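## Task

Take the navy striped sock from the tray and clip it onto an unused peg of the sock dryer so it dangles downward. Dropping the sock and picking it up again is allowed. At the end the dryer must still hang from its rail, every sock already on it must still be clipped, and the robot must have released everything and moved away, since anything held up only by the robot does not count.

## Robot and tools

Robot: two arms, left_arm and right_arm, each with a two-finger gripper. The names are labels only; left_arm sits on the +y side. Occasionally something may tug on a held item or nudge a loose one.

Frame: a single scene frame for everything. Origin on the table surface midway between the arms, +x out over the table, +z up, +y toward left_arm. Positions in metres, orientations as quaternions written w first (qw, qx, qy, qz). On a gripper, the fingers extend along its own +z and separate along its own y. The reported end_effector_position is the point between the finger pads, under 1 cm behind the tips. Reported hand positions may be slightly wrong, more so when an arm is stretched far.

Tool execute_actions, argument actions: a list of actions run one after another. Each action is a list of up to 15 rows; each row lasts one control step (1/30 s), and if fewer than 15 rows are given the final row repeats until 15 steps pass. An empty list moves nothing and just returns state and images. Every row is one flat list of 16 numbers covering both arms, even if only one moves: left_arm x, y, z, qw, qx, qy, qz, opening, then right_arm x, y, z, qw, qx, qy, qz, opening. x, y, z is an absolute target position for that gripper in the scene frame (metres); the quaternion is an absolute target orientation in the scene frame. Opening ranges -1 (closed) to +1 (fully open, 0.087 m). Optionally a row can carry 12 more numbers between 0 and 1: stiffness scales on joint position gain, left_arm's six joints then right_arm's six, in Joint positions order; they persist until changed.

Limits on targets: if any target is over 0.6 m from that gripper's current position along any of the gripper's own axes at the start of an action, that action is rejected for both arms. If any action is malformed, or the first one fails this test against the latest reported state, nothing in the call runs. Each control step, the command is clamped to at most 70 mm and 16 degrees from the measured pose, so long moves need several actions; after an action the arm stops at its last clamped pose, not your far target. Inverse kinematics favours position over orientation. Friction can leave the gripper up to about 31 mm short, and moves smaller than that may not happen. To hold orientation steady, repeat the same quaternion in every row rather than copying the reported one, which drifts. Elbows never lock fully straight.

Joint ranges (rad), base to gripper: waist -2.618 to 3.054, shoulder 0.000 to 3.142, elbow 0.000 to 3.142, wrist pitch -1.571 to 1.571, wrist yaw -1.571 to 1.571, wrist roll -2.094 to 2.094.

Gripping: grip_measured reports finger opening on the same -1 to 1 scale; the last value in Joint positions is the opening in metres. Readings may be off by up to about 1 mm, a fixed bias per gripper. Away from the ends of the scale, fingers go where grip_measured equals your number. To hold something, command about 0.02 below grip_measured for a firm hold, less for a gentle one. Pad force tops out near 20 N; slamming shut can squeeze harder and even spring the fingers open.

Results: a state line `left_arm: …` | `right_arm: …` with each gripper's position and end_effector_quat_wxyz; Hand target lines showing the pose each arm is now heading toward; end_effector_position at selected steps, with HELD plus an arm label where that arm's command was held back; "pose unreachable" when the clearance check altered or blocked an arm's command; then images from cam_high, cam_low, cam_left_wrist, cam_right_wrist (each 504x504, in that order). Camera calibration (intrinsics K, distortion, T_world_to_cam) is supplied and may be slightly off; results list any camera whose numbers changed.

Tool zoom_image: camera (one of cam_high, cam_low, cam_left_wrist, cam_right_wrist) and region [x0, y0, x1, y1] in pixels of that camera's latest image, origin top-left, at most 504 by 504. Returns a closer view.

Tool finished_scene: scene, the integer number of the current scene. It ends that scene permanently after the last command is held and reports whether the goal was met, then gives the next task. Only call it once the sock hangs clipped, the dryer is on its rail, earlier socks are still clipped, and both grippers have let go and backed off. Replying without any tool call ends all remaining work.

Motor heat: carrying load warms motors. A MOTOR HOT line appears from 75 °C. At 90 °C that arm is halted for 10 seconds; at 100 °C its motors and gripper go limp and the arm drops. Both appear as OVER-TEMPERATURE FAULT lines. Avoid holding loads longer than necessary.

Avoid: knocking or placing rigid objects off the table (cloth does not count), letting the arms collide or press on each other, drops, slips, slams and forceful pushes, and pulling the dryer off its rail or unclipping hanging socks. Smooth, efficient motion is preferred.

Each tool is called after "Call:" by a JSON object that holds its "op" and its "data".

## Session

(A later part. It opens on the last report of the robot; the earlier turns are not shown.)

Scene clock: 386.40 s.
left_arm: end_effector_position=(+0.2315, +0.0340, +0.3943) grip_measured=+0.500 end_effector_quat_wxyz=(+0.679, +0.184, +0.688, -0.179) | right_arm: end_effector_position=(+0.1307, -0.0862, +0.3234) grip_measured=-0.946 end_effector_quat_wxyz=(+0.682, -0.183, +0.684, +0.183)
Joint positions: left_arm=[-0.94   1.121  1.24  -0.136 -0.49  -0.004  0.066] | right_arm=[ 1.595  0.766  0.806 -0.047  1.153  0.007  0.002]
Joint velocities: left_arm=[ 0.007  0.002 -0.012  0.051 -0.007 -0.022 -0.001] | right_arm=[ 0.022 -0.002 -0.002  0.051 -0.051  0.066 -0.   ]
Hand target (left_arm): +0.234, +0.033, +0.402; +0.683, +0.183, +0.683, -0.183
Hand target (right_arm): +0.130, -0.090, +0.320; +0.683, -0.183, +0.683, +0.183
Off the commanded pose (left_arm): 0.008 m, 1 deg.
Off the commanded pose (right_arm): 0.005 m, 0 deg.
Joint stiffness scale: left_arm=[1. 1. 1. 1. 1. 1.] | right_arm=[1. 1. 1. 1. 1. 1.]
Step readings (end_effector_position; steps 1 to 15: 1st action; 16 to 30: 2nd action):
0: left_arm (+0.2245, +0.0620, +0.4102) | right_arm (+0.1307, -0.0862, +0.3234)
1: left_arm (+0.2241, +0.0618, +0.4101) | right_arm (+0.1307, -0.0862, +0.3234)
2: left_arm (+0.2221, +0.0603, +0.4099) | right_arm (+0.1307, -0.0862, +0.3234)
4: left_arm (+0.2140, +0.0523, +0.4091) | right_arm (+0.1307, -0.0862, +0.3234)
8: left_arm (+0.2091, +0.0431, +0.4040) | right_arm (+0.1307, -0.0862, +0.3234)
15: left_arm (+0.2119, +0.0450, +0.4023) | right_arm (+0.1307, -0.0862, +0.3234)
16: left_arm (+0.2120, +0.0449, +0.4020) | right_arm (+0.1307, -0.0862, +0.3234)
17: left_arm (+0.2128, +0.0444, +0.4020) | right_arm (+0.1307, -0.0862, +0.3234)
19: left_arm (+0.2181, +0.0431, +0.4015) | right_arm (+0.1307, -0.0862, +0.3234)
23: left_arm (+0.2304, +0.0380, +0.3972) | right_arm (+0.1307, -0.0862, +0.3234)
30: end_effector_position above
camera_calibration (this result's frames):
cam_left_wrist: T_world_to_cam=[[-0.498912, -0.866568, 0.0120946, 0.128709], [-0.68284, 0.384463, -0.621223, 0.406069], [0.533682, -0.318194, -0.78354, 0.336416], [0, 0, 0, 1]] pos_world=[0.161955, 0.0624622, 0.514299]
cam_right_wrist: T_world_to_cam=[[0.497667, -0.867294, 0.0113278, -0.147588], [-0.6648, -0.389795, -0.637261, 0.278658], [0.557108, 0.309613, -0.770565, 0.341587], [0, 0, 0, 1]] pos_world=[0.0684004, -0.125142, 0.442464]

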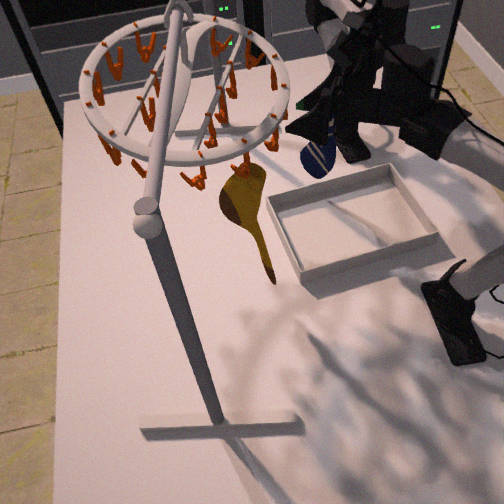

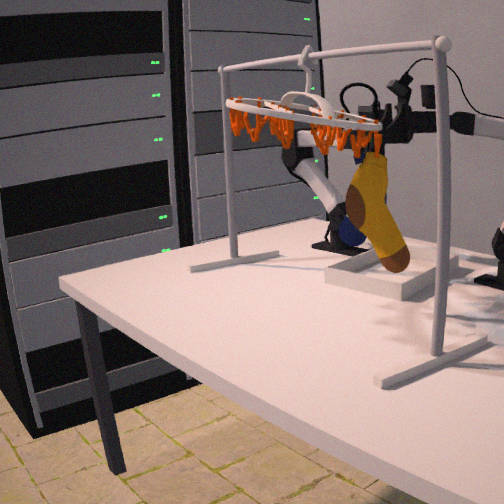

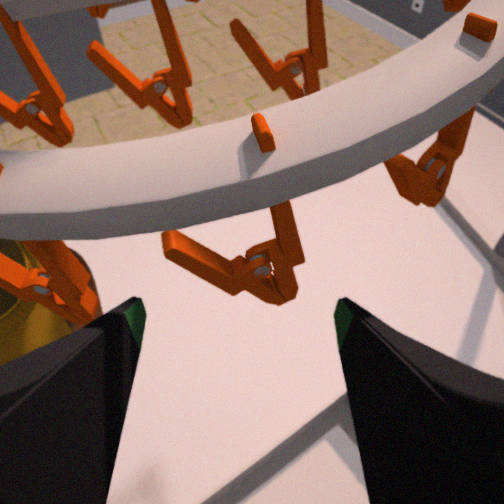

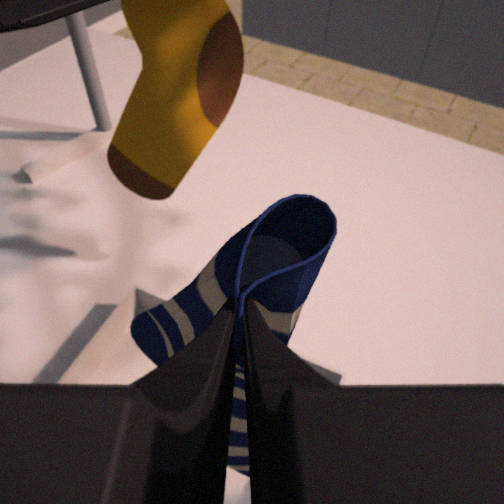

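Call:
{"op": "execute_actions", "data": {"actions": [[[0.234,0.033,0.404,0.683,0.183,0.683,-0.183,0.5,0.13,-0.09,0.32,0.683,-0.183,0.683,0.183,-1],[0.234,0.033,0.406,0.683,0.183,0.683,-0.183,0.5,0.13,-0.09,0.32,0.683,-0.183,0.683,0.183,-1],[0.234,0.033,0.408,0.683,0.183,0.683,-0.183,0.5,0.13,-0.09,0.32,0.683,-0.183,0.683,0.183,-1],[0.234,0.033,0.41,0.683,0.183,0.683,-0.183,0.5,0.13,-0.09,0.32,0.683,-0.183,0.683,0.183,-1]],[[0.238,0.031,0.408,0.683,0.183,0.683,-0.183,0.5,0.13,-0.09,0.32,0.683,-0.183,0.683,0.183,-1],[0.242,0.029,0.408,0.683,0.183,0.683,-0.183,0.5,0.13,-0.09,0.32,0.683,-0.183,0.683,0.183,-1],[0.246,0.027,0.408,0.683,0.183,0.683,-0.183,0.5,0.13,-0.09,0.32,0.683,-0.183,0.683,0.183,-1],[0.25,0.025,0.408,0.683,0.183,0.683,-0.183,0.5,0.13,-0.09,0.32,0.683,-0.183,0.683,0.183,-1],[0.254,0.023,0.408,0.683,0.183,0.683,-0.183,0.5,0.13,-0.09,0.32,0.683,-0.183,0.683,0.183,-1],[0.257,0.021,0.408,0.683,0.183,0.683,-0.183,0.5,0.13,-0.09,0.32,0.683,-0.183,0.683,0.183,-1]]]}}

Scene clock: 399.93 s.
left_arm: end_effector_position=(+0.2546, +0.0216, +0.3990) grip_measured=+0.500 end_effector_quat_wxyz=(+0.678, +0.184, +0.690, -0.178) | right_arm: end_effector_position=(+0.1307, -0.0862, +0.3234) grip_measured=-0.946 end_effector_quat_wxyz=(+0.682, -0.183, +0.684, +0.183)
Joint positions: left_arm=[-0.887  1.212  1.315 -0.123 -0.438 -0.004  0.066] | right_arm=[ 1.595  0.766  0.806 -0.047  1.153  0.007  0.002]
Joint velocities: left_arm=[ 0.022 -0.007  0.007  0.007 -0.007 -0.037 -0.001] | right_arm=[ 0.012 -0.002 -0.017  0.037 -0.007  0.007 -0.   ]
Hand target (left_arm): +0.256, +0.021, +0.408; +0.683, +0.183, +0.683, -0.183
Hand target (right_arm): +0.130, -0.090, +0.320; +0.683, -0.183, +0.683, +0.183
Off the commanded pose (left_arm): 0.009 m, 1 deg.
Off the commanded pose (right_arm): 0.005 m, 0 deg.
Joint stiffness scale: left_arm=[1. 1. 1. 1. 1. 1.] | right_arm=[1. 1. 1. 1. 1. 1.]
Step readings (end_effector_position; steps 1 to 15: 1st action; 16 to 30: 2nd action):
0: left_arm (+0.2313, +0.0336, +0.3947) | right_arm (+0.1307, -0.0862, +0.3234)
1: left_arm (+0.2312, +0.0336, +0.3953) | right_arm (+0.1307, -0.0862, +0.3234)
2: left_arm (+0.2311, +0.0337, +0.3967) | right_arm (+0.1307, -0.0862, +0.3234)
4: left_arm (+0.2305, +0.0344, +0.4025) | right_arm (+0.1307, -0.0862, +0.3234)
8: left_arm (+0.2297, +0.0356, +0.4143) | right_arm (+0.1307, -0.0862, +0.3234)
15: left_arm (+0.2296, +0.0357, +0.4141) | right_arm (+0.1307, -0.0862, +0.3234)
16: left_arm (+0.2299, +0.0356, +0.4139) | right_arm (+0.1307, -0.0862, +0.3234)
17: left_arm (+0.2314, +0.0354, +0.4134) | right_arm (+0.1307, -0.0862, +0.3234)
19: left_arm (+0.2375, +0.0346, +0.4114) | right_arm (+0.1307, -0.0862, +0.3234)
23: left_arm (+0.2522, +0.0274, +0.4046) | right_arm (+0.1307, -0.0862, +0.3234)
30: end_effector_position above
camera_calibration (this result's frames):
cam_left_wrist: T_world_to_cam=[[-0.497549, -0.86736, 0.0114544, 0.129343], [-0.685121, 0.384842, -0.618471, 0.429003], [0.532029, -0.315567, -0.785724, 0.325022], [0, 0, 0, 1]] pos_world=[0.185352, 0.049655, 0.519221]
cam_right_wrist: T_world_to_cam=[[0.497667, -0.867294, 0.0113278, -0.147588], [-0.6648, -0.389795, -0.637261, 0.278658], [0.557108, 0.309613, -0.770565, 0.341587], [0, 0, 0, 1]] pos_world=[0.0684004, -0.125142, 0.442464]

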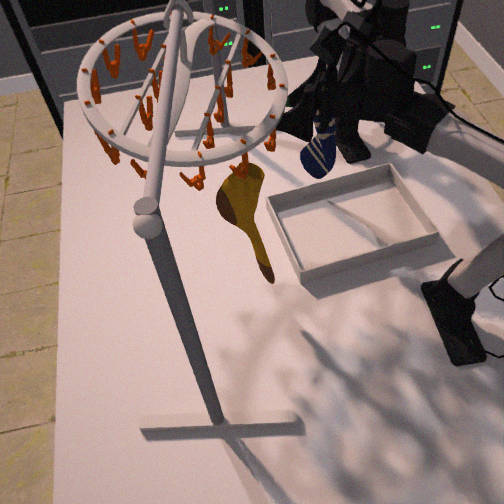

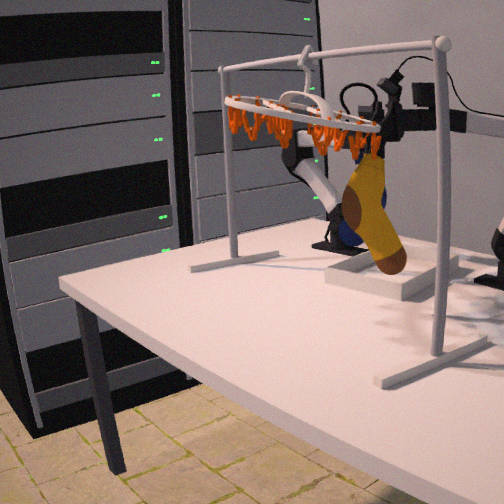

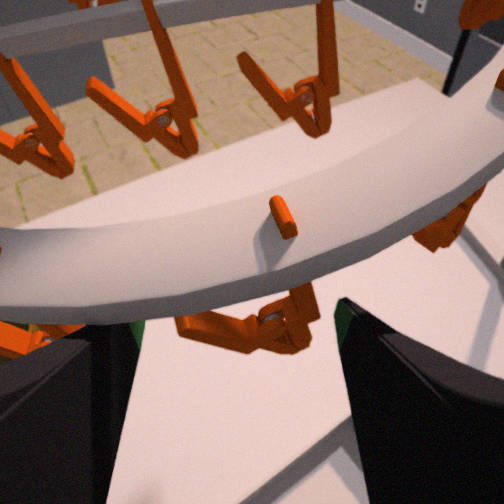

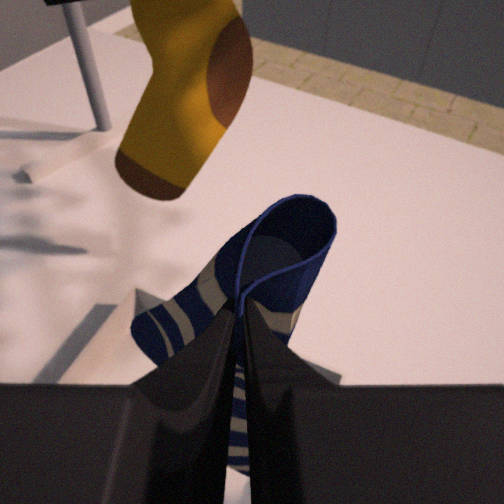

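Call:
{"op": "execute_actions", "data": {"actions": [[[0.256,0.021,0.404,0.683,0.183,0.683,-0.183,0.4,0.13,-0.09,0.32,0.683,-0.183,0.683,0.183,-1],[0.256,0.021,0.404,0.683,0.183,0.683,-0.183,0.3,0.13,-0.09,0.32,0.683,-0.183,0.683,0.183,-1],[0.256,0.021,0.404,0.683,0.183,0.683,-0.183,0.2,0.13,-0.09,0.32,0.683,-0.183,0.683,0.183,-1],[0.256,0.021,0.404,0.683,0.183,0.683,-0.183,0.1,0.13,-0.09,0.32,0.683,-0.183,0.683,0.183,-1],[0.256,0.021,0.404,0.683,0.183,0.683,-0.183,0.04,0.13,-0.09,0.32,0.683,-0.183,0.683,0.183,-1],[0.256,0.021,0.404,0.683,0.183,0.683,-0.183,-0.02,0.13,-0.09,0.32,0.683,-0.183,0.683,0.183,-1],[0.256,0.021,0.404,0.683,0.183,0.683,-0.183,-0.08,0.13,-0.09,0.32,0.683,-0.183,0.683,0.183,-1],[0.256,0.021,0.404,0.683,0.183,0.683,-0.183,-0.14,0.13,-0.09,0.32,0.683,-0.183,0.683,0.183,-1],[0.256,0.021,0.404,0.683,0.183,0.683,-0.183,-0.2,0.13,-0.09,0.32,0.683,-0.183,0.683,0.183,-1],[0.256,0.021,0.404,0.683,0.183,0.683,-0.183,-0.26,0.13,-0.09,0.32,0.683,-0.183,0.683,0.183,-1],[0.256,0.021,0.404,0.683,0.183,0.683,-0.183,-0.32,0.13,-0.09,0.32,0.683,-0.183,0.683,0.183,-1],[0.256,0.021,0.404,0.683,0.183,0.683,-0.183,-0.38,0.13,-0.09,0.32,0.683,-0.183,0.683,0.183,-1],[0.256,0.021,0.404,0.683,0.183,0.683,-0.183,-0.44,0.13,-0.09,0.32,0.683,-0.183,0.683,0.183,-1],[0.256,0.021,0.404,0.683,0.183,0.683,-0.183,-0.5,0.13,-0.09,0.32,0.683,-0.183,0.683,0.183,-1],[0.256,0.021,0.404,0.683,0.183,0.683,-0.183,-0.56,0.13,-0.09,0.32,0.683,-0.183,0.683,0.183,-1]]]}}

Scene clock: 411.37 s.
left_arm: end_effector_position=(+0.2546, +0.0205, +0.4019) grip_measured=-0.529 end_effector_quat_wxyz=(+0.681, +0.183, +0.686, -0.182) | right_arm: end_effector_position=(+0.1307, -0.0862, +0.3234) grip_measured=-0.946 end_effector_quat_wxyz=(+0.682, -0.183, +0.684, +0.183)
Joint positions: left_arm=[-0.887  1.212  1.315 -0.111 -0.434 -0.004  0.021] | right_arm=[ 1.595  0.766  0.806 -0.047  1.153  0.007  0.002]
Joint velocities: left_arm=[ 0.007  0.002 -0.002  0.051  0.037  0.007 -0.053] | right_arm=[-0.002 -0.002  0.007 -0.022 -0.022 -0.007 -0.001]
Hand target (left_arm): +0.256, +0.021, +0.404; +0.683, +0.183, +0.683, -0.183
Hand target (right_arm): +0.130, -0.090, +0.320; +0.683, -0.183, +0.683, +0.183
Off the commanded pose (left_arm): 0.003 m, 0 deg.
Off the commanded pose (right_arm): 0.005 m, 0 deg.
Joint stiffness scale: left_arm=[1. 1. 1. 1. 1. 1.] | right_arm=[1. 1. 1. 1. 1. 1.]
Step readings (end_effector_position):
0: left_arm (+0.2543, +0.0211, +0.3990) | right_arm (+0.1307, -0.0862, +0.3234)
1: left_arm (+0.2544, +0.0211, +0.3991) | right_arm (+0.1307, -0.0862, +0.3234)
2: left_arm (+0.2544, +0.0210, +0.3995) | right_arm (+0.1307, -0.0862, +0.3234)
4: left_arm (+0.2545, +0.0209, +0.4002) | right_arm (+0.1307, -0.0862, +0.3234)
8: left_arm (+0.2545, +0.0207, +0.4010) | right_arm (+0.1307, -0.0862, +0.3234)
15: end_effector_position above
camera_calibration (this result's frames):
cam_left_wrist: T_world_to_cam=[[-0.501285, -0.865119, 0.0167851, 0.127098], [-0.679018, 0.381279, -0.627344, 0.433293], [0.536328, -0.325876, -0.778561, 0.323229], [0, 0, 0, 1]] pos_world=[0.184569, 0.0500817, 0.521345]
cam_right_wrist: T_world_to_cam=[[0.497667, -0.867294, 0.0113278, -0.147588], [-0.6648, -0.389795, -0.637261, 0.278658], [0.557108, 0.309613, -0.770565, 0.341587], [0, 0, 0, 1]] pos_world=[0.0684004, -0.125142, 0.442464]

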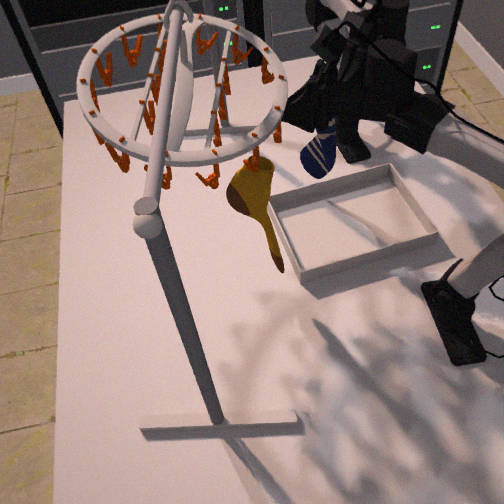

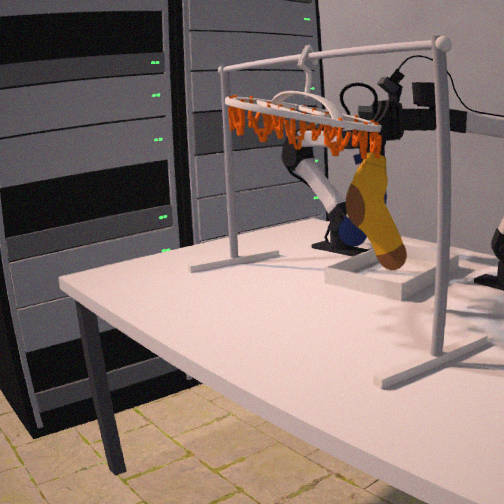

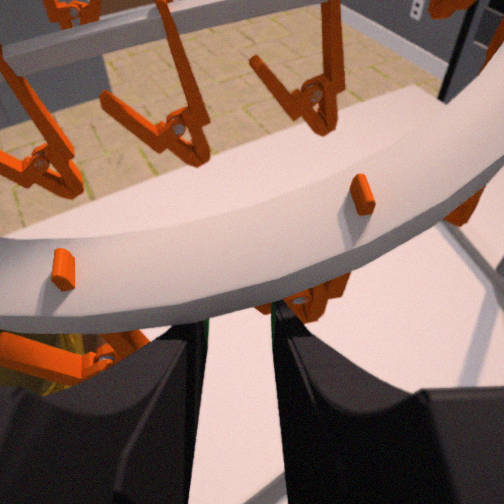

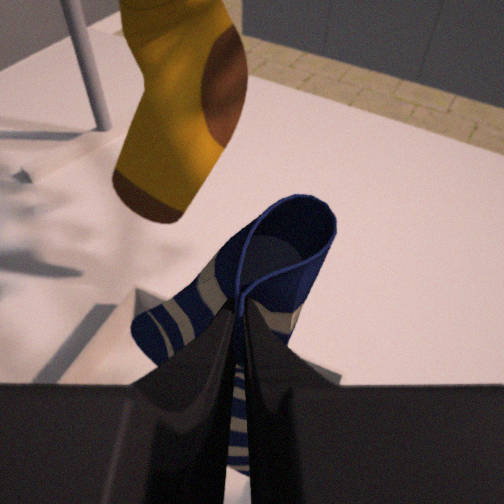

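Call:
{"op": "execute_actions", "data": {"actions": [[[0.256,0.021,0.4,0.683,0.183,0.683,-0.183,-0.4,0.13,-0.09,0.32,0.683,-0.183,0.683,0.183,-1],[0.25,0.024,0.4,0.683,0.183,0.683,-0.183,-0.3,0.13,-0.09,0.32,0.683,-0.183,0.683,0.183,-1],[0.243,0.028,0.4,0.683,0.183,0.683,-0.183,-0.2,0.13,-0.09,0.32,0.683,-0.183,0.683,0.183,-1],[0.235,0.032,0.4,0.683,0.183,0.683,-0.183,-0.1,0.13,-0.09,0.32,0.683,-0.183,0.683,0.183,-1],[0.228,0.036,0.4,0.683,0.183,0.683,-0.183,0,0.13,-0.09,0.32,0.683,-0.183,0.683,0.183,-1],[0.22,0.041,0.4,0.683,0.183,0.683,-0.183,0.2,0.13,-0.09,0.32,0.683,-0.183,0.683,0.183,-1],[0.215,0.044,0.4,0.683,0.183,0.683,-0.183,0.4,0.13,-0.09,0.32,0.683,-0.183,0.683,0.183,-1],[0.215,0.044,0.4,0.683,0.183,0.683,-0.183,0.5,0.13,-0.09,0.32,0.683,-0.183,0.683,0.183,-1]],[[0.215,0.044,0.4,0.683,0.183,0.683,-0.183,0.5,0.13,-0.09,0.32,0.683,-0.183,0.683,0.183,-1]],[[0.215,0.044,0.4,0.683,0.183,0.683,-0.183,0.5,0.13,-0.09,0.32,0.683,-0.183,0.683,0.183,-1]]]}}

Scene clock: 429.37 s.
left_arm: end_effector_position=(+0.2157, +0.0459, +0.4145) grip_measured=+0.500 end_effector_quat_wxyz=(+0.692, +0.172, +0.673, -0.194) | right_arm: end_effector_position=(+0.1307, -0.0862, +0.3234) grip_measured=-0.946 end_effector_quat_wxyz=(+0.682, -0.183, +0.684, +0.183)
Joint positions: left_arm=[-0.972  1.058  1.242 -0.144 -0.517 -0.004  0.066] | right_arm=[ 1.595  0.766  0.806 -0.047  1.153  0.007  0.002]
Joint velocities: left_arm=[-0.002 -0.002 -0.027 -0.007 -0.007 -0.066 -0.002] | right_arm=[-0.007 -0.002 -0.042 -0.007  0.066  0.022  0.   ]
Hand target (left_arm): +0.215, +0.044, +0.400; +0.683, +0.183, +0.683, -0.183
Hand target (right_arm): +0.130, -0.090, +0.320; +0.683, -0.183, +0.683, +0.183
Off the commanded pose (left_arm): 0.015 m, 2 deg.
Off the commanded pose (right_arm): 0.005 m, 0 deg.
Joint stiffness scale: left_arm=[1. 1. 1. 1. 1. 1.] | right_arm=[1. 1. 1. 1. 1. 1.]
Step readings (end_effector_position; steps 1 to 15: 1st action; 16 to 30: 2nd action; 31 to 45: 3rd action):
0: left_arm (+0.2546, +0.0204, +0.4023) | right_arm (+0.1307, -0.0862, +0.3234)
1: left_arm (+0.2546, +0.0203, +0.4025) | right_arm (+0.1307, -0.0862, +0.3234)
2: left_arm (+0.2544, +0.0204, +0.4027) | right_arm (+0.1307, -0.0862, +0.3234)
4: left_arm (+0.2508, +0.0227, +0.4012) | right_arm (+0.1307, -0.0862, +0.3234)
8: left_arm (+0.2267, +0.0318, +0.4018) | right_arm (+0.1307, -0.0862, +0.3234)
15: left_arm (+0.2155, +0.0445, +0.4160) | right_arm (+0.1307, -0.0862, +0.3234)
16: left_arm (+0.2156, +0.0449, +0.4152) | right_arm (+0.1307, -0.0862, +0.3234)
17: left_arm (+0.2154, +0.0449, +0.4151) | right_arm (+0.1307, -0.0862, +0.3234)
19: left_arm (+0.2153, +0.0450, +0.4150) | right_arm (+0.1307, -0.0862, +0.3234)
23: left_arm (+0.2155, +0.0455, +0.4148) | right_arm (+0.1307, -0.0862, +0.3234)
30: left_arm (+0.2157, +0.0458, +0.4147) | right_arm (+0.1307, -0.0862, +0.3234)
31: left_arm (+0.2157, +0.0458, +0.4146) | right_arm (+0.1307, -0.0862, +0.3234)
32: left_arm (+0.2157, +0.0458, +0.4146) | right_arm (+0.1307, -0.0862, +0.3234)
34: left_arm (+0.2157, +0.0458, +0.4146) | right_arm (+0.1307, -0.0862, +0.3234)
38: left_arm (+0.2157, +0.0459, +0.4145) | right_arm (+0.1307, -0.0862, +0.3234)
45: end_effector_position above
camera_calibration (this result's frames):
cam_left_wrist: T_world_to_cam=[[-0.50394, -0.86284, 0.0393842, 0.120444], [-0.662404, 0.356809, -0.658717, 0.415702], [0.554315, -0.358043, -0.751359, 0.348464], [0, 0, 0, 1]] pos_world=[0.142901, 0.0803628, 0.530909]
cam_right_wrist: T_world_to_cam=[[0.497667, -0.867294, 0.0113278, -0.147588], [-0.6648, -0.389795, -0.637261, 0.278658], [0.557108, 0.309613, -0.770565, 0.341587], [0, 0, 0, 1]] pos_world=[0.0684004, -0.125142, 0.442464]

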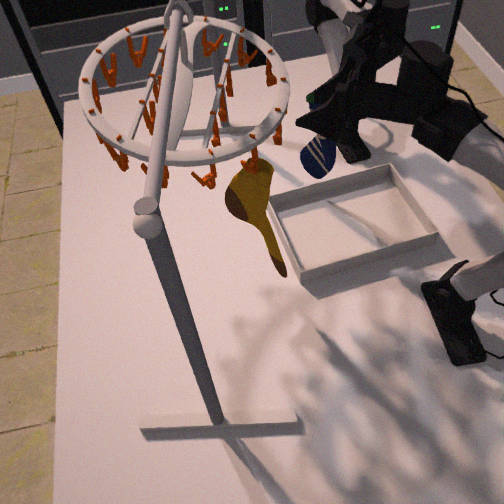

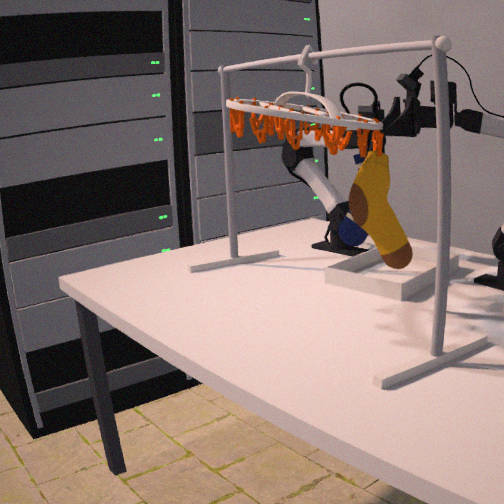

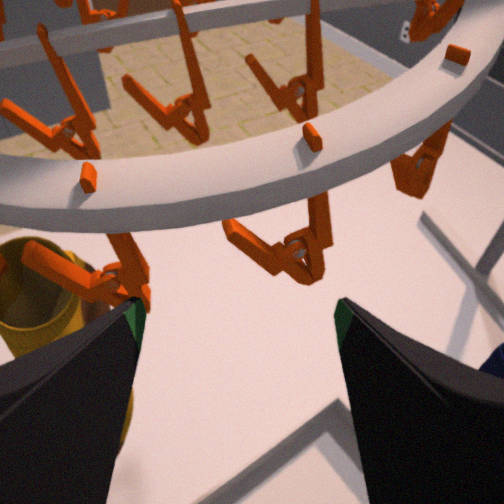

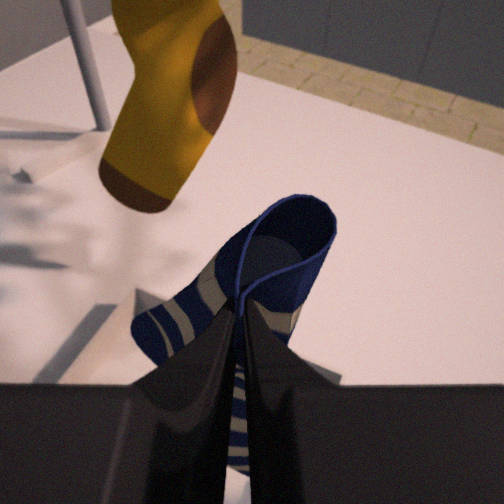

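Call:
{"op": "execute_actions", "data": {"actions": [[[0.214,0.04,0.403,0.686,0.17,0.686,-0.17,0.5,0.125,-0.105,0.30,0.683,-0.183,0.683,0.183,-1],[0.214,0.035,0.403,0.688,0.16,0.688,-0.16,0.5,0.12,-0.12,0.29,0.683,-0.183,0.683,0.183,-1],[0.215,0.03,0.403,0.69,0.153,0.69,-0.153,0.5,0.12,-0.12,0.29,0.683,-0.183,0.683,0.183,-1],[0.216,0.025,0.403,0.69,0.153,0.69,-0.153,0.5,0.12,-0.12,0.29,0.683,-0.183,0.683,0.183,-1],[0.217,0.02,0.403,0.69,0.153,0.69,-0.153,0.5,0.12,-0.12,0.29,0.683,-0.183,0.683,0.183,-1]],[[0.217,0.02,0.403,0.69,0.153,0.69,-0.153,0.5,0.12,-0.12,0.29,0.683,-0.183,0.683,0.183,-1]]]}}

Scene clock: 445.87 s.
left_arm: end_effector_position=(+0.2171, +0.0202, +0.3966) grip_measured=+0.500 end_effector_quat_wxyz=(+0.686, +0.158, +0.693, -0.152) | right_arm: end_effector_position=(+0.1201, -0.1155, +0.2948) grip_measured=-0.946 end_effector_quat_wxyz=(+0.682, -0.180, +0.684, +0.186)
Joint positions: left_arm=[-1.078  1.169  1.272 -0.118 -0.704 -0.004  0.066] | right_arm=[ 1.71   0.607  0.657 -0.05   1.268  0.007  0.002]
Joint velocities: left_arm=[ 0.002 -0.002 -0.007 -0.051 -0.037  0.007  0.001] | right_arm=[-0.012  0.007  0.002  0.037 -0.022 -0.007 -0.001]
Hand target (left_arm): +0.217, +0.020, +0.403; +0.690, +0.153, +0.690, -0.154
Hand target (right_arm): +0.120, -0.120, +0.290; +0.683, -0.183, +0.683, +0.183
Off the commanded pose (left_arm): 0.006 m, 1 deg.
Off the commanded pose (right_arm): 0.007 m, 0 deg.
Joint stiffness scale: left_arm=[1. 1. 1. 1. 1. 1.] | right_arm=[1. 1. 1. 1. 1. 1.]
Step readings (end_effector_position; steps 1 to 15: 1st action; 16 to 30: 2nd action):
0: left_arm (+0.2157, +0.0459, +0.4145) | right_arm (+0.1307, -0.0862, +0.3234)
1: left_arm (+0.2152, +0.0460, +0.4142) | right_arm (+0.1301, -0.0871, +0.3215)
2: left_arm (+0.2132, +0.0443, +0.4134) | right_arm (+0.1284, -0.0907, +0.3151)
4: left_arm (+0.2077, +0.0349, +0.4108) | right_arm (+0.1253, -0.1013, +0.3000)
8: left_arm (+0.2113, +0.0176, +0.3988) | right_arm (+0.1197, -0.1102, +0.2942)
15: left_arm (+0.2166, +0.0187, +0.3940) | right_arm (+0.1196, -0.1141, +0.2948)
16: left_arm (+0.2167, +0.0191, +0.3947) | right_arm (+0.1197, -0.1143, +0.2948)
17: left_arm (+0.2168, +0.0194, +0.3954) | right_arm (+0.1198, -0.1146, +0.2948)
19: left_arm (+0.2169, +0.0197, +0.3964) | right_arm (+0.1198, -0.1149, +0.2948)
23: left_arm (+0.2170, +0.0200, +0.3966) | right_arm (+0.1200, -0.1152, +0.2948)
30: end_effector_position above
camera_calibration (this result's frames):
cam_left_wrist: T_world_to_cam=[[-0.431145, -0.902223, 0.0103656, 0.0962171], [-0.707499, 0.330918, -0.624451, 0.410739], [0.559964, -0.276562, -0.780995, 0.333941], [0, 0, 0, 1]] pos_world=[0.145086, 0.0432441, 0.516295]
cam_right_wrist: T_world_to_cam=[[0.497673, -0.867357, 0.0036293, -0.165124], [-0.665361, -0.38445, -0.639916, 0.243504], [0.556431, 0.316055, -0.768436, 0.334688], [0, 0, 0, 1]] pos_world=[0.057965, -0.155386, 0.413607]

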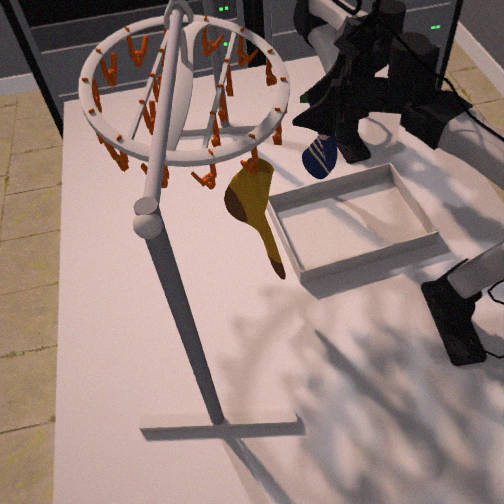

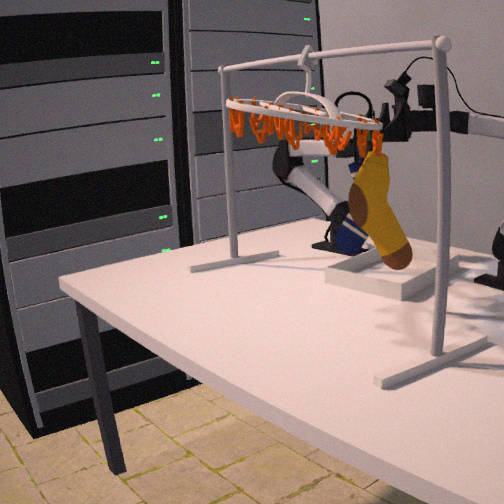

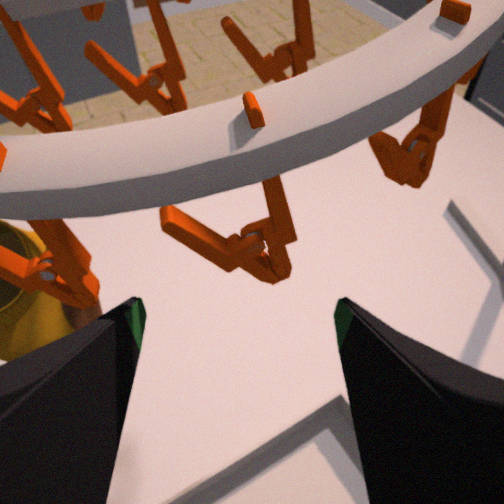

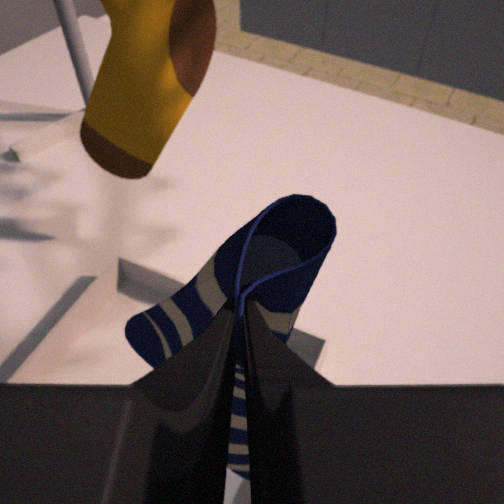

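Call:
{"op": "execute_actions", "data": {"actions": [[[0.217,0.021,0.405,0.69,0.153,0.69,-0.153,0.5,0.12,-0.12,0.29,0.683,-0.183,0.683,0.183,-1],[0.217,0.022,0.407,0.69,0.153,0.69,-0.153,0.5,0.12,-0.12,0.29,0.683,-0.183,0.683,0.183,-1],[0.218,0.022,0.409,0.69,0.153,0.69,-0.153,0.5,0.12,-0.12,0.29,0.683,-0.183,0.683,0.183,-1],[0.218,0.022,0.411,0.69,0.153,0.69,-0.153,0.5,0.12,-0.12,0.29,0.683,-0.183,0.683,0.183,-1]],[[0.222,0.020,0.408,0.69,0.153,0.69,-0.153,0.5,0.12,-0.12,0.29,0.683,-0.183,0.683,0.183,-1],[0.226,0.018,0.408,0.69,0.153,0.69,-0.153,0.5,0.12,-0.12,0.29,0.683,-0.183,0.683,0.183,-1],[0.23,0.016,0.408,0.69,0.153,0.69,-0.153,0.5,0.12,-0.12,0.29,0.683,-0.183,0.683,0.183,-1],[0.234,0.014,0.408,0.69,0.153,0.69,-0.153,0.5,0.12,-0.12,0.29,0.683,-0.183,0.683,0.183,-1],[0.238,0.012,0.408,0.69,0.153,0.69,-0.153,0.5,0.12,-0.12,0.29,0.683,-0.183,0.683,0.183,-1],[0.242,0.0105,0.408,0.69,0.153,0.69,-0.153,0.5,0.12,-0.12,0.29,0.683,-0.183,0.683,0.183,-1],[0.245,0.009,0.408,0.69,0.153,0.69,-0.153,0.5,0.12,-0.12,0.29,0.683,-0.183,0.683,0.183,-1]]]}}

Scene clock: 459.43 s.
left_arm: end_effector_position=(+0.2425, +0.0105, +0.3996) grip_measured=+0.500 end_effector_quat_wxyz=(+0.686, +0.155, +0.696, -0.146) | right_arm: end_effector_position=(+0.1202, -0.1155, +0.2948) grip_measured=-0.946 end_effector_quat_wxyz=(+0.682, -0.180, +0.684, +0.186)
Joint positions: left_arm=[-1.008  1.252  1.34  -0.108 -0.648 -0.004  0.066] | right_arm=[ 1.71   0.607  0.657 -0.05   1.269  0.007  0.002]
Joint velocities: left_arm=[ 0.007 -0.012 -0.002  0.037 -0.037 -0.081 -0.001] | right_arm=[-0.012  0.002 -0.002  0.037  0.007  0.007 -0.001]
Hand target (left_arm): +0.245, +0.009, +0.408; +0.691, +0.153, +0.690, -0.153
Hand target (right_arm): +0.120, -0.120, +0.290; +0.683, -0.183, +0.683, +0.183
Off the commanded pose (left_arm): 0.009 m, 1 deg.
Off the commanded pose (right_arm): 0.007 m, 0 deg.
Joint stiffness scale: left_arm=[1. 1. 1. 1. 1. 1.] | right_arm=[1. 1. 1. 1. 1. 1.]
Step readings (end_effector_position; steps 1 to 15: 1st action; 16 to 30: 2nd action):
0: left_arm (+0.2172, +0.0203, +0.3966) | right_arm (+0.1202, -0.1155, +0.2948)
1: left_arm (+0.2172, +0.0203, +0.3966) | right_arm (+0.1202, -0.1155, +0.2948)
2: left_arm (+0.2171, +0.0204, +0.3971) | right_arm (+0.1202, -0.1155, +0.2948)
4: left_arm (+0.2167, +0.0212, +0.4007) | right_arm (+0.1202, -0.1155, +0.2948)
8: left_arm (+0.2162, +0.0223, +0.4113) | right_arm (+0.1202, -0.1155, +0.2948)
15: left_arm (+0.2161, +0.0225, +0.4116) | right_arm (+0.1202, -0.1155, +0.2948)
16: left_arm (+0.2163, +0.0226, +0.4116) | right_arm (+0.1202, -0.1155, +0.2948)
17: left_arm (+0.2172, +0.0228, +0.4114) | right_arm (+0.1202, -0.1155, +0.2948)
19: left_arm (+0.2223, +0.0229, +0.4103) | right_arm (+0.1202, -0.1155, +0.2948)
23: left_arm (+0.2382, +0.0181, +0.4062) | right_arm (+0.1202, -0.1155, +0.2948)
30: end_effector_position above
camera_calibration (this result's frames):
cam_left_wrist: T_world_to_cam=[[-0.419023, -0.907942, 0.00780681, 0.0965492], [-0.713895, 0.324131, -0.62072, 0.433921], [0.561047, -0.265669, -0.783994, 0.320231], [0, 0, 0, 1]] pos_world=[0.170566, 0.0320891, 0.519649]
cam_right_wrist: T_world_to_cam=[[0.497342, -0.867546, 0.00401064, -0.165301], [-0.665386, -0.384407, -0.639916, 0.243511], [0.556698, 0.315588, -0.768434, 0.3346], [0, 0, 0, 1]] pos_world=[0.0579687, -0.155395, 0.413608]

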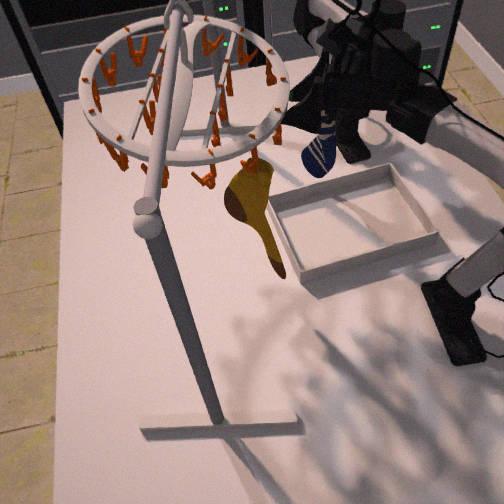

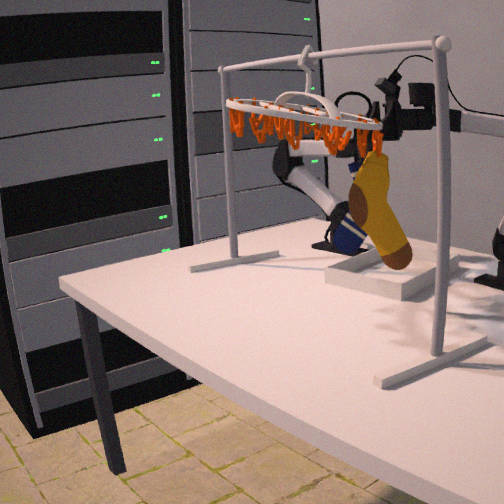

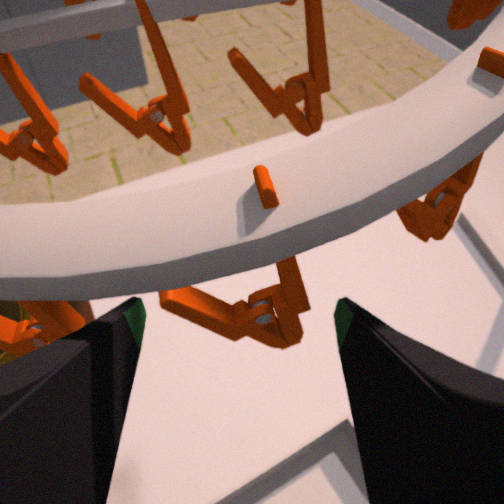

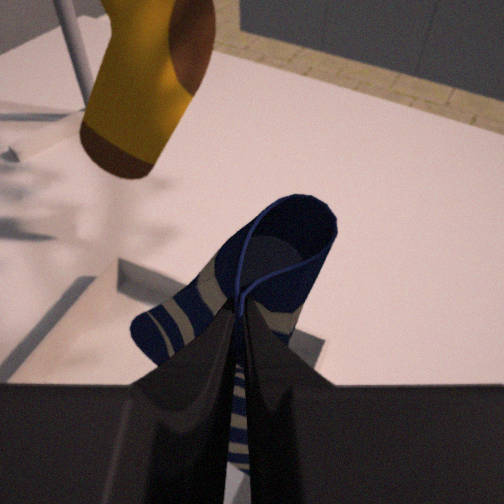

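Call:
{"op": "execute_actions", "data": {"actions": [[[0.248,0.009,0.409,0.69,0.153,0.69,-0.153,0.5,0.12,-0.12,0.29,0.683,-0.183,0.683,0.183,-1],[0.251,0.008,0.409,0.69,0.153,0.69,-0.153,0.5,0.12,-0.12,0.29,0.683,-0.183,0.683,0.183,-1],[0.254,0.007,0.409,0.69,0.153,0.69,-0.153,0.5,0.12,-0.12,0.29,0.683,-0.183,0.683,0.183,-1],[0.257,0.006,0.409,0.69,0.153,0.69,-0.153,0.5,0.12,-0.12,0.29,0.683,-0.183,0.683,0.183,-1],[0.26,0.005,0.409,0.69,0.153,0.69,-0.153,0.5,0.12,-0.12,0.29,0.683,-0.183,0.683,0.183,-1],[0.262,0.004,0.406,0.69,0.153,0.69,-0.153,0.5,0.12,-0.12,0.29,0.683,-0.183,0.683,0.183,-1]]]}}

Scene clock: 468.33 s.
left_arm: end_effector_position=(+0.2583, +0.0070, +0.4020) grip_measured=+0.500 end_effector_quat_wxyz=(+0.687, +0.153, +0.694, -0.149) | right_arm: end_effector_position=(+0.1202, -0.1155, +0.2948) grip_measured=-0.946 end_effector_quat_wxyz=(+0.682, -0.180, +0.684, +0.186)
Joint positions: left_arm=[-0.96   1.29   1.37  -0.092 -0.598 -0.004  0.066] | right_arm=[ 1.71   0.607  0.657 -0.05   1.269  0.007  0.002]
Joint velocities: left_arm=[-0.012 -0.007  0.012 -0.037  0.037 -0.066 -0.001] | right_arm=[ 0.002 -0.007 -0.007  0.022 -0.007  0.051 -0.001]
Hand target (left_arm): +0.262, +0.004, +0.406; +0.690, +0.153, +0.690, -0.153
Hand target (right_arm): +0.120, -0.120, +0.290; +0.683, -0.183, +0.683, +0.183
Off the commanded pose (left_arm): 0.006 m, 1 deg.
Off the commanded pose (right_arm): 0.007 m, 0 deg.
Joint stiffness scale: left_arm=[1. 1. 1. 1. 1. 1.] | right_arm=[1. 1. 1. 1. 1. 1.]
Step readings (end_effector_position):
0: left_arm (+0.2422, +0.0096, +0.4001) | right_arm (+0.1202, -0.1155, +0.2948)
1: left_arm (+0.2423, +0.0097, +0.4007) | right_arm (+0.1202, -0.1155, +0.2948)
2: left_arm (+0.2432, +0.0099, +0.4020) | right_arm (+0.1202, -0.1155, +0.2948)
4: left_arm (+0.2474, +0.0113, +0.4060) | right_arm (+0.1202, -0.1155, +0.2948)
8: left_arm (+0.2565, +0.0118, +0.4073) | right_arm (+0.1202, -0.1155, +0.2948)
15: end_effector_position above
camera_calibration (this result's frames):
cam_left_wrist: T_world_to_cam=[[-0.420432, -0.907236, 0.0126691, 0.0982939], [-0.711605, 0.321046, -0.624938, 0.44893], [0.562899, -0.271759, -0.780571, 0.310507], [0, 0, 0, 1]] pos_world=[0.186003, 0.0294319, 0.521681]
cam_right_wrist: T_world_to_cam=[[0.497342, -0.867546, 0.00401064, -0.165301], [-0.665386, -0.384407, -0.639916, 0.243511], [0.556698, 0.315588, -0.768434, 0.3346], [0, 0, 0, 1]] pos_world=[0.0579687, -0.155395, 0.413608]

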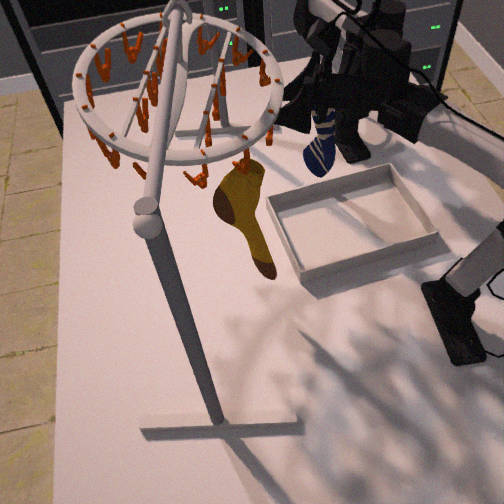

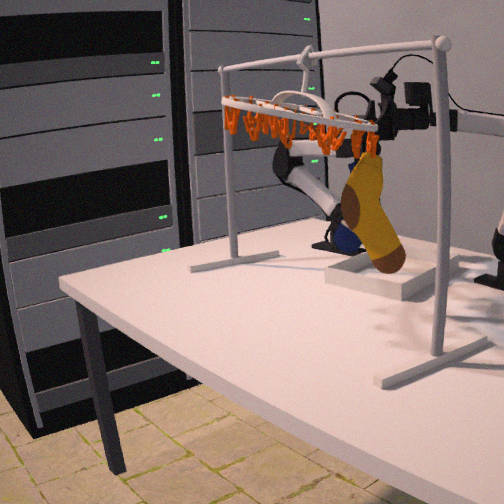

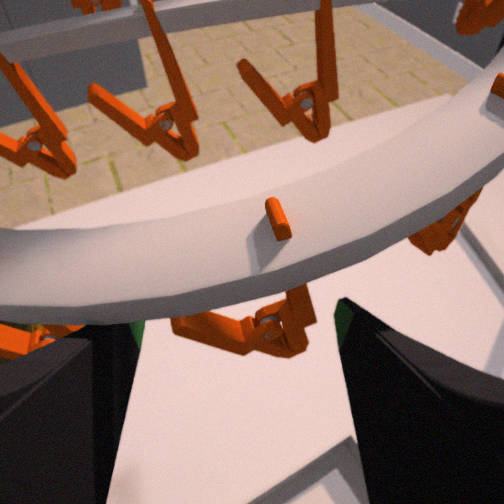

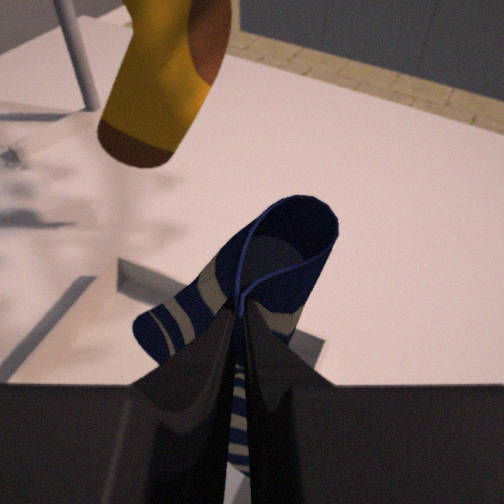

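Call:
{"op": "execute_actions", "data": {"actions": [[[0.26,0.005,0.402,0.69,0.153,0.69,-0.153,0.5,0.12,-0.12,0.29,0.683,-0.183,0.683,0.183,-1],[0.26,0.005,0.399,0.69,0.153,0.69,-0.153,0.5,0.12,-0.12,0.29,0.683,-0.183,0.683,0.183,-1],[0.26,0.005,0.396,0.69,0.153,0.69,-0.153,0.5,0.12,-0.12,0.29,0.683,-0.183,0.683,0.183,-1],[0.26,0.005,0.393,0.69,0.153,0.69,-0.153,0.5,0.12,-0.12,0.29,0.683,-0.183,0.683,0.183,-1],[0.26,0.005,0.39,0.69,0.153,0.69,-0.153,0.5,0.12,-0.12,0.29,0.683,-0.183,0.683,0.183,-1],[0.26,0.005,0.39,0.69,0.153,0.69,-0.153,0.5,0.12,-0.12,0.29,0.683,-0.183,0.683,0.183,-1],[0.26,0.005,0.395,0.69,0.153,0.69,-0.153,0.5,0.12,-0.12,0.29,0.683,-0.183,0.683,0.183,-1]],[[0.26,0.005,0.395,0.69,0.153,0.69,-0.153,0.5,0.12,-0.12,0.29,0.683,-0.183,0.683,0.183,-1]]]}}

Scene clock: 476.20 s.
left_arm: end_effector_position=(+0.2592, +0.0045, +0.3971) grip_measured=+0.500 end_effector_quat_wxyz=(+0.690, +0.151, +0.691, -0.153) | right_arm: end_effector_position=(+0.1202, -0.1156, +0.2948) grip_measured=-0.946 end_effector_quat_wxyz=(+0.682, -0.180, +0.684, +0.186)
Joint positions: left_arm=[-0.96   1.288  1.336 -0.049 -0.595 -0.004  0.066] | right_arm=[ 1.71   0.607  0.657 -0.05   1.269  0.007  0.002]
Joint velocities: left_arm=[-0.017 -0.007  0.002 -0.037  0.051 -0.066 -0.001] | right_arm=[-0.012  0.002 -0.002 -0.022 -0.037 -0.022  0.   ]
Hand target (left_arm): +0.260, +0.005, +0.395; +0.690, +0.153, +0.690, -0.153
Hand target (right_arm): +0.120, -0.120, +0.290; +0.683, -0.183, +0.683, +0.183
Off the commanded pose (left_arm): 0.002 m, 0 deg.
Off the commanded pose (right_arm): 0.007 m, 0 deg.
Joint stiffness scale: left_arm=[1. 1. 1. 1. 1. 1.] | right_arm=[1. 1. 1. 1. 1. 1.]
Step readings (end_effector_position; steps 1 to 15: 1st action; 16 to 30: 2nd action):
0: left_arm (+0.2581, +0.0065, +0.4020) | right_arm (+0.1202, -0.1155, +0.2948)
1: left_arm (+0.2581, +0.0065, +0.4023) | right_arm (+0.1202, -0.1156, +0.2948)
2: left_arm (+0.2582, +0.0064, +0.4028) | right_arm (+0.1202, -0.1156, +0.2948)
4: left_arm (+0.2586, +0.0057, +0.4026) | right_arm (+0.1202, -0.1156, +0.2948)
8: left_arm (+0.2591, +0.0047, +0.3956) | right_arm (+0.1202, -0.1156, +0.2948)
15: left_arm (+0.2592, +0.0045, +0.3970) | right_arm (+0.1202, -0.1156, +0.2948)
16: left_arm (+0.2592, +0.0045, +0.3970) | right_arm (+0.1202, -0.1156, +0.2948)
17: left_arm (+0.2592, +0.0045, +0.3970) | right_arm (+0.1202, -0.1156, +0.2948)
19: left_arm (+0.2592, +0.0045, +0.3971) | right_arm (+0.1202, -0.1156, +0.2948)
23: left_arm (+0.2592, +0.0045, +0.3971) | right_arm (+0.1202, -0.1156, +0.2948)
30: end_effector_position above
camera_calibration (this result's frames):
cam_left_wrist: T_world_to_cam=[[-0.423303, -0.905773, 0.0197211, 0.0944561], [-0.706558, 0.316421, -0.632972, 0.449234], [0.567089, -0.281873, -0.773923, 0.301747], [0, 0, 0, 1]] pos_world=[0.186276, 0.0284635, 0.516019]
cam_right_wrist: T_world_to_cam=[[0.497011, -0.867735, 0.00401051, -0.16535], [-0.665533, -0.384153, -0.639916, 0.243558], [0.556818, 0.315376, -0.768435, 0.334561], [0, 0, 0, 1]] pos_world=[0.0579871, -0.155429, 0.413608]

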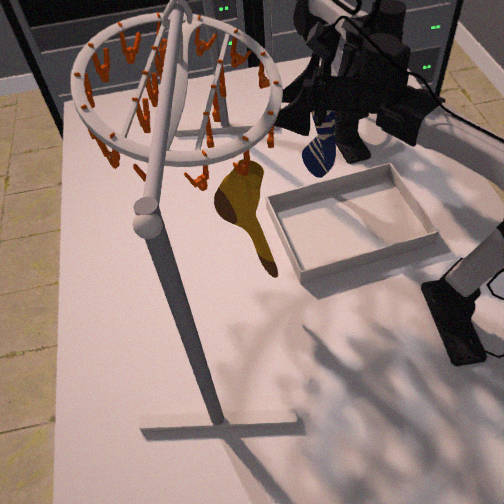

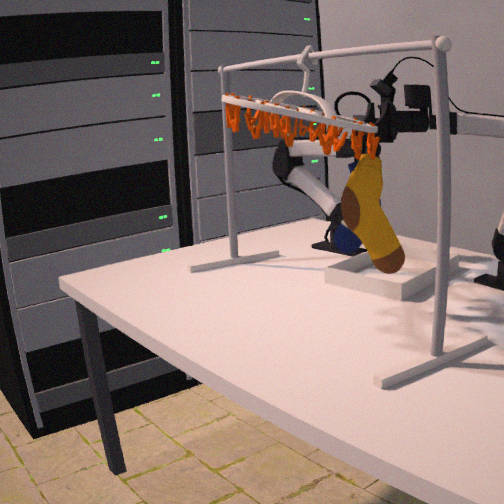

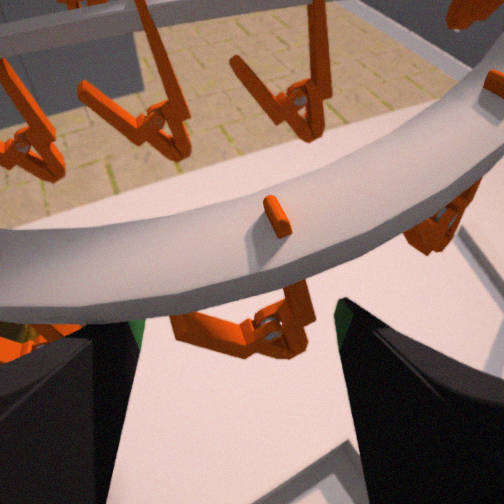

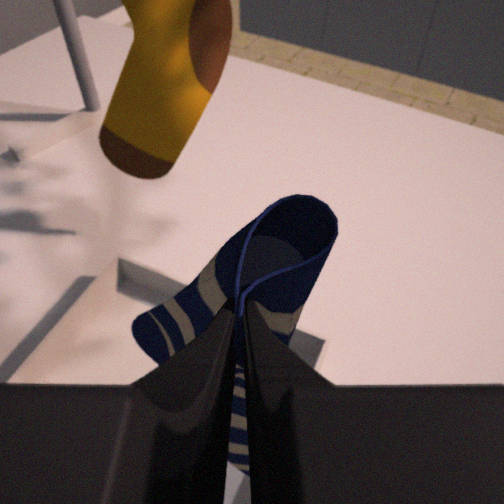

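Call:
{"op": "execute_actions", "data": {"actions": [[[0.26,0.005,0.392,0.69,0.153,0.69,-0.153,0.5,0.12,-0.12,0.29,0.683,-0.183,0.683,0.183,-1],[0.26,0.005,0.389,0.69,0.153,0.69,-0.153,0.5,0.12,-0.12,0.29,0.683,-0.183,0.683,0.183,-1],[0.26,0.005,0.386,0.69,0.153,0.69,-0.153,0.5,0.12,-0.12,0.29,0.683,-0.183,0.683,0.183,-1],[0.26,0.005,0.383,0.69,0.153,0.69,-0.153,0.5,0.12,-0.12,0.29,0.683,-0.183,0.683,0.183,-1],[0.26,0.005,0.381,0.69,0.153,0.69,-0.153,0.5,0.12,-0.12,0.29,0.683,-0.183,0.683,0.183,-1],[0.26,0.005,0.381,0.69,0.153,0.69,-0.153,0.5,0.12,-0.12,0.29,0.683,-0.183,0.683,0.183,-1],[0.26,0.005,0.387,0.69,0.153,0.69,-0.153,0.5,0.12,-0.12,0.29,0.683,-0.183,0.683,0.183,-1]],[[0.26,0.005,0.387,0.69,0.153,0.69,-0.153,0.5,0.12,-0.12,0.29,0.683,-0.183,0.683,0.183,-1]]]}}

Scene clock: 486.80 s.
left_arm: end_effector_position=(+0.2598, +0.0035, +0.3870) grip_measured=+0.500 end_effector_quat_wxyz=(+0.690, +0.151, +0.691, -0.153) | right_arm: end_effector_position=(+0.1202, -0.1156, +0.2948) grip_measured=-0.946 end_effector_quat_wxyz=(+0.682, -0.180, +0.684, +0.186)
Joint positions: left_arm=[-0.96   1.283  1.293 -0.012 -0.595 -0.004  0.066] | right_arm=[ 1.71   0.607  0.657 -0.05   1.269  0.007  0.002]
Joint velocities: left_arm=[-0.007  0.002 -0.012 -0.037 -0.022  0.007 -0.001] | right_arm=[ 0.007 -0.002  0.012 -0.051 -0.037 -0.022  0.001]
Hand target (left_arm): +0.260, +0.005, +0.387; +0.690, +0.153, +0.690, -0.153
Hand target (right_arm): +0.120, -0.120, +0.290; +0.683, -0.183, +0.683, +0.183
Off the commanded pose (left_arm): 0.002 m, 0 deg.
Off the commanded pose (right_arm): 0.007 m, 0 deg.
Joint stiffness scale: left_arm=[1. 1. 1. 1. 1. 1.] | right_arm=[1. 1. 1. 1. 1. 1.]
Step readings (end_effector_position; steps 1 to 15: 1st action; 16 to 30: 2nd action):
0: left_arm (+0.2592, +0.0045, +0.3971) | right_arm (+0.1202, -0.1156, +0.2948)
1: left_arm (+0.2593, +0.0045, +0.3973) | right_arm (+0.1202, -0.1156, +0.2948)
2: left_arm (+0.2594, +0.0042, +0.3970) | right_arm (+0.1202, -0.1156, +0.2948)
4: left_arm (+0.2595, +0.0040, +0.3944) | right_arm (+0.1202, -0.1156, +0.2948)
8: left_arm (+0.2597, +0.0037, +0.3856) | right_arm (+0.1202, -0.1156, +0.2948)
15: left_arm (+0.2598, +0.0035, +0.3870) | right_arm (+0.1202, -0.1156, +0.2948)
16: left_arm (+0.2598, +0.0035, +0.3870) | right_arm (+0.1202, -0.1156, +0.2948)
17: left_arm (+0.2598, +0.0035, +0.3870) | right_arm (+0.1202, -0.1156, +0.2948)
19: left_arm (+0.2598, +0.0035, +0.3870) | right_arm (+0.1202, -0.1156, +0.2948)
23: left_arm (+0.2598, +0.0035, +0.3870) | right_arm (+0.1202, -0.1156, +0.2948)
30: end_effector_position above
camera_calibration (this result's frames):
cam_left_wrist: T_world_to_cam=[[-0.42363, -0.905643, 0.0186584, 0.0944548], [-0.707059, 0.317723, -0.631759, 0.44322], [0.56622, -0.280824, -0.774941, 0.293951], [0, 0, 0, 1]] pos_world=[0.186956, 0.0272696, 0.50604]
cam_right_wrist: T_world_to_cam=[[0.497011, -0.867735, 0.00401051, -0.16535], [-0.665533, -0.384153, -0.639916, 0.243558], [0.556818, 0.315376, -0.768435, 0.334561], [0, 0, 0, 1]] pos_world=[0.0579871, -0.155429, 0.413608]

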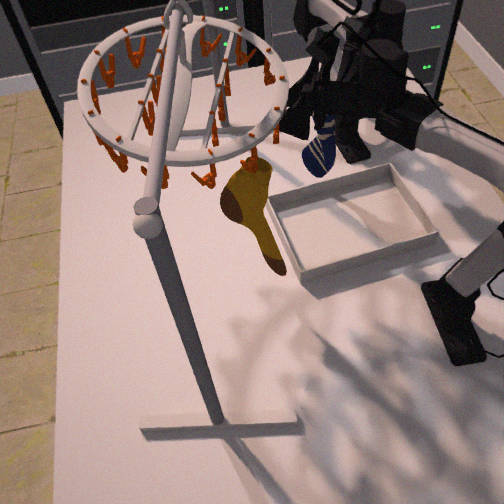

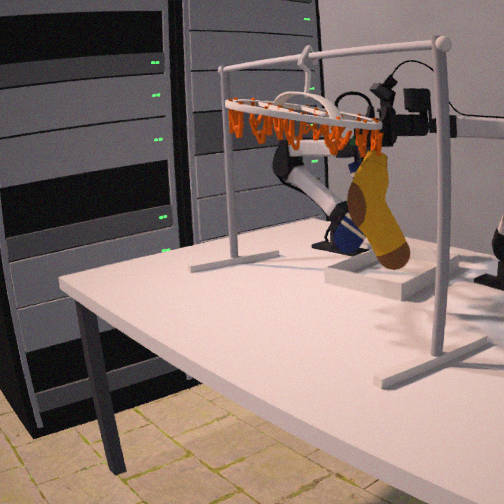

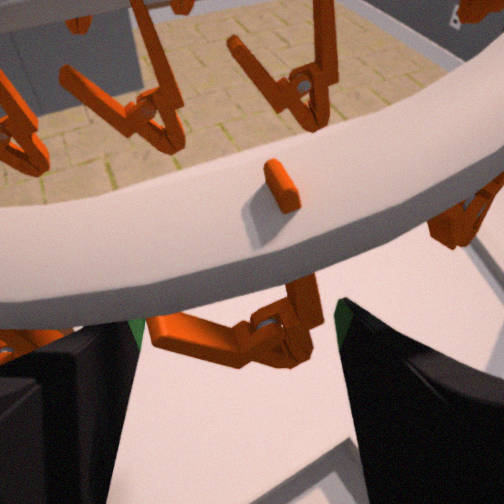

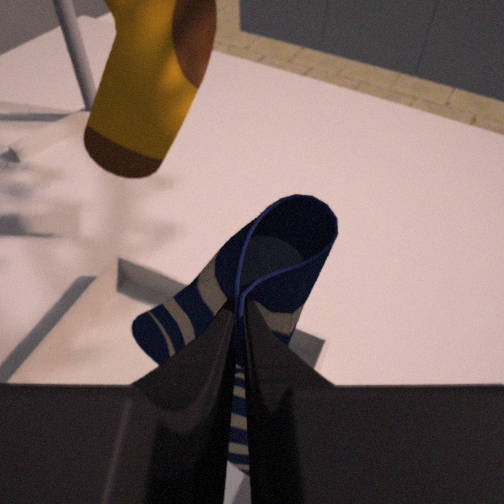

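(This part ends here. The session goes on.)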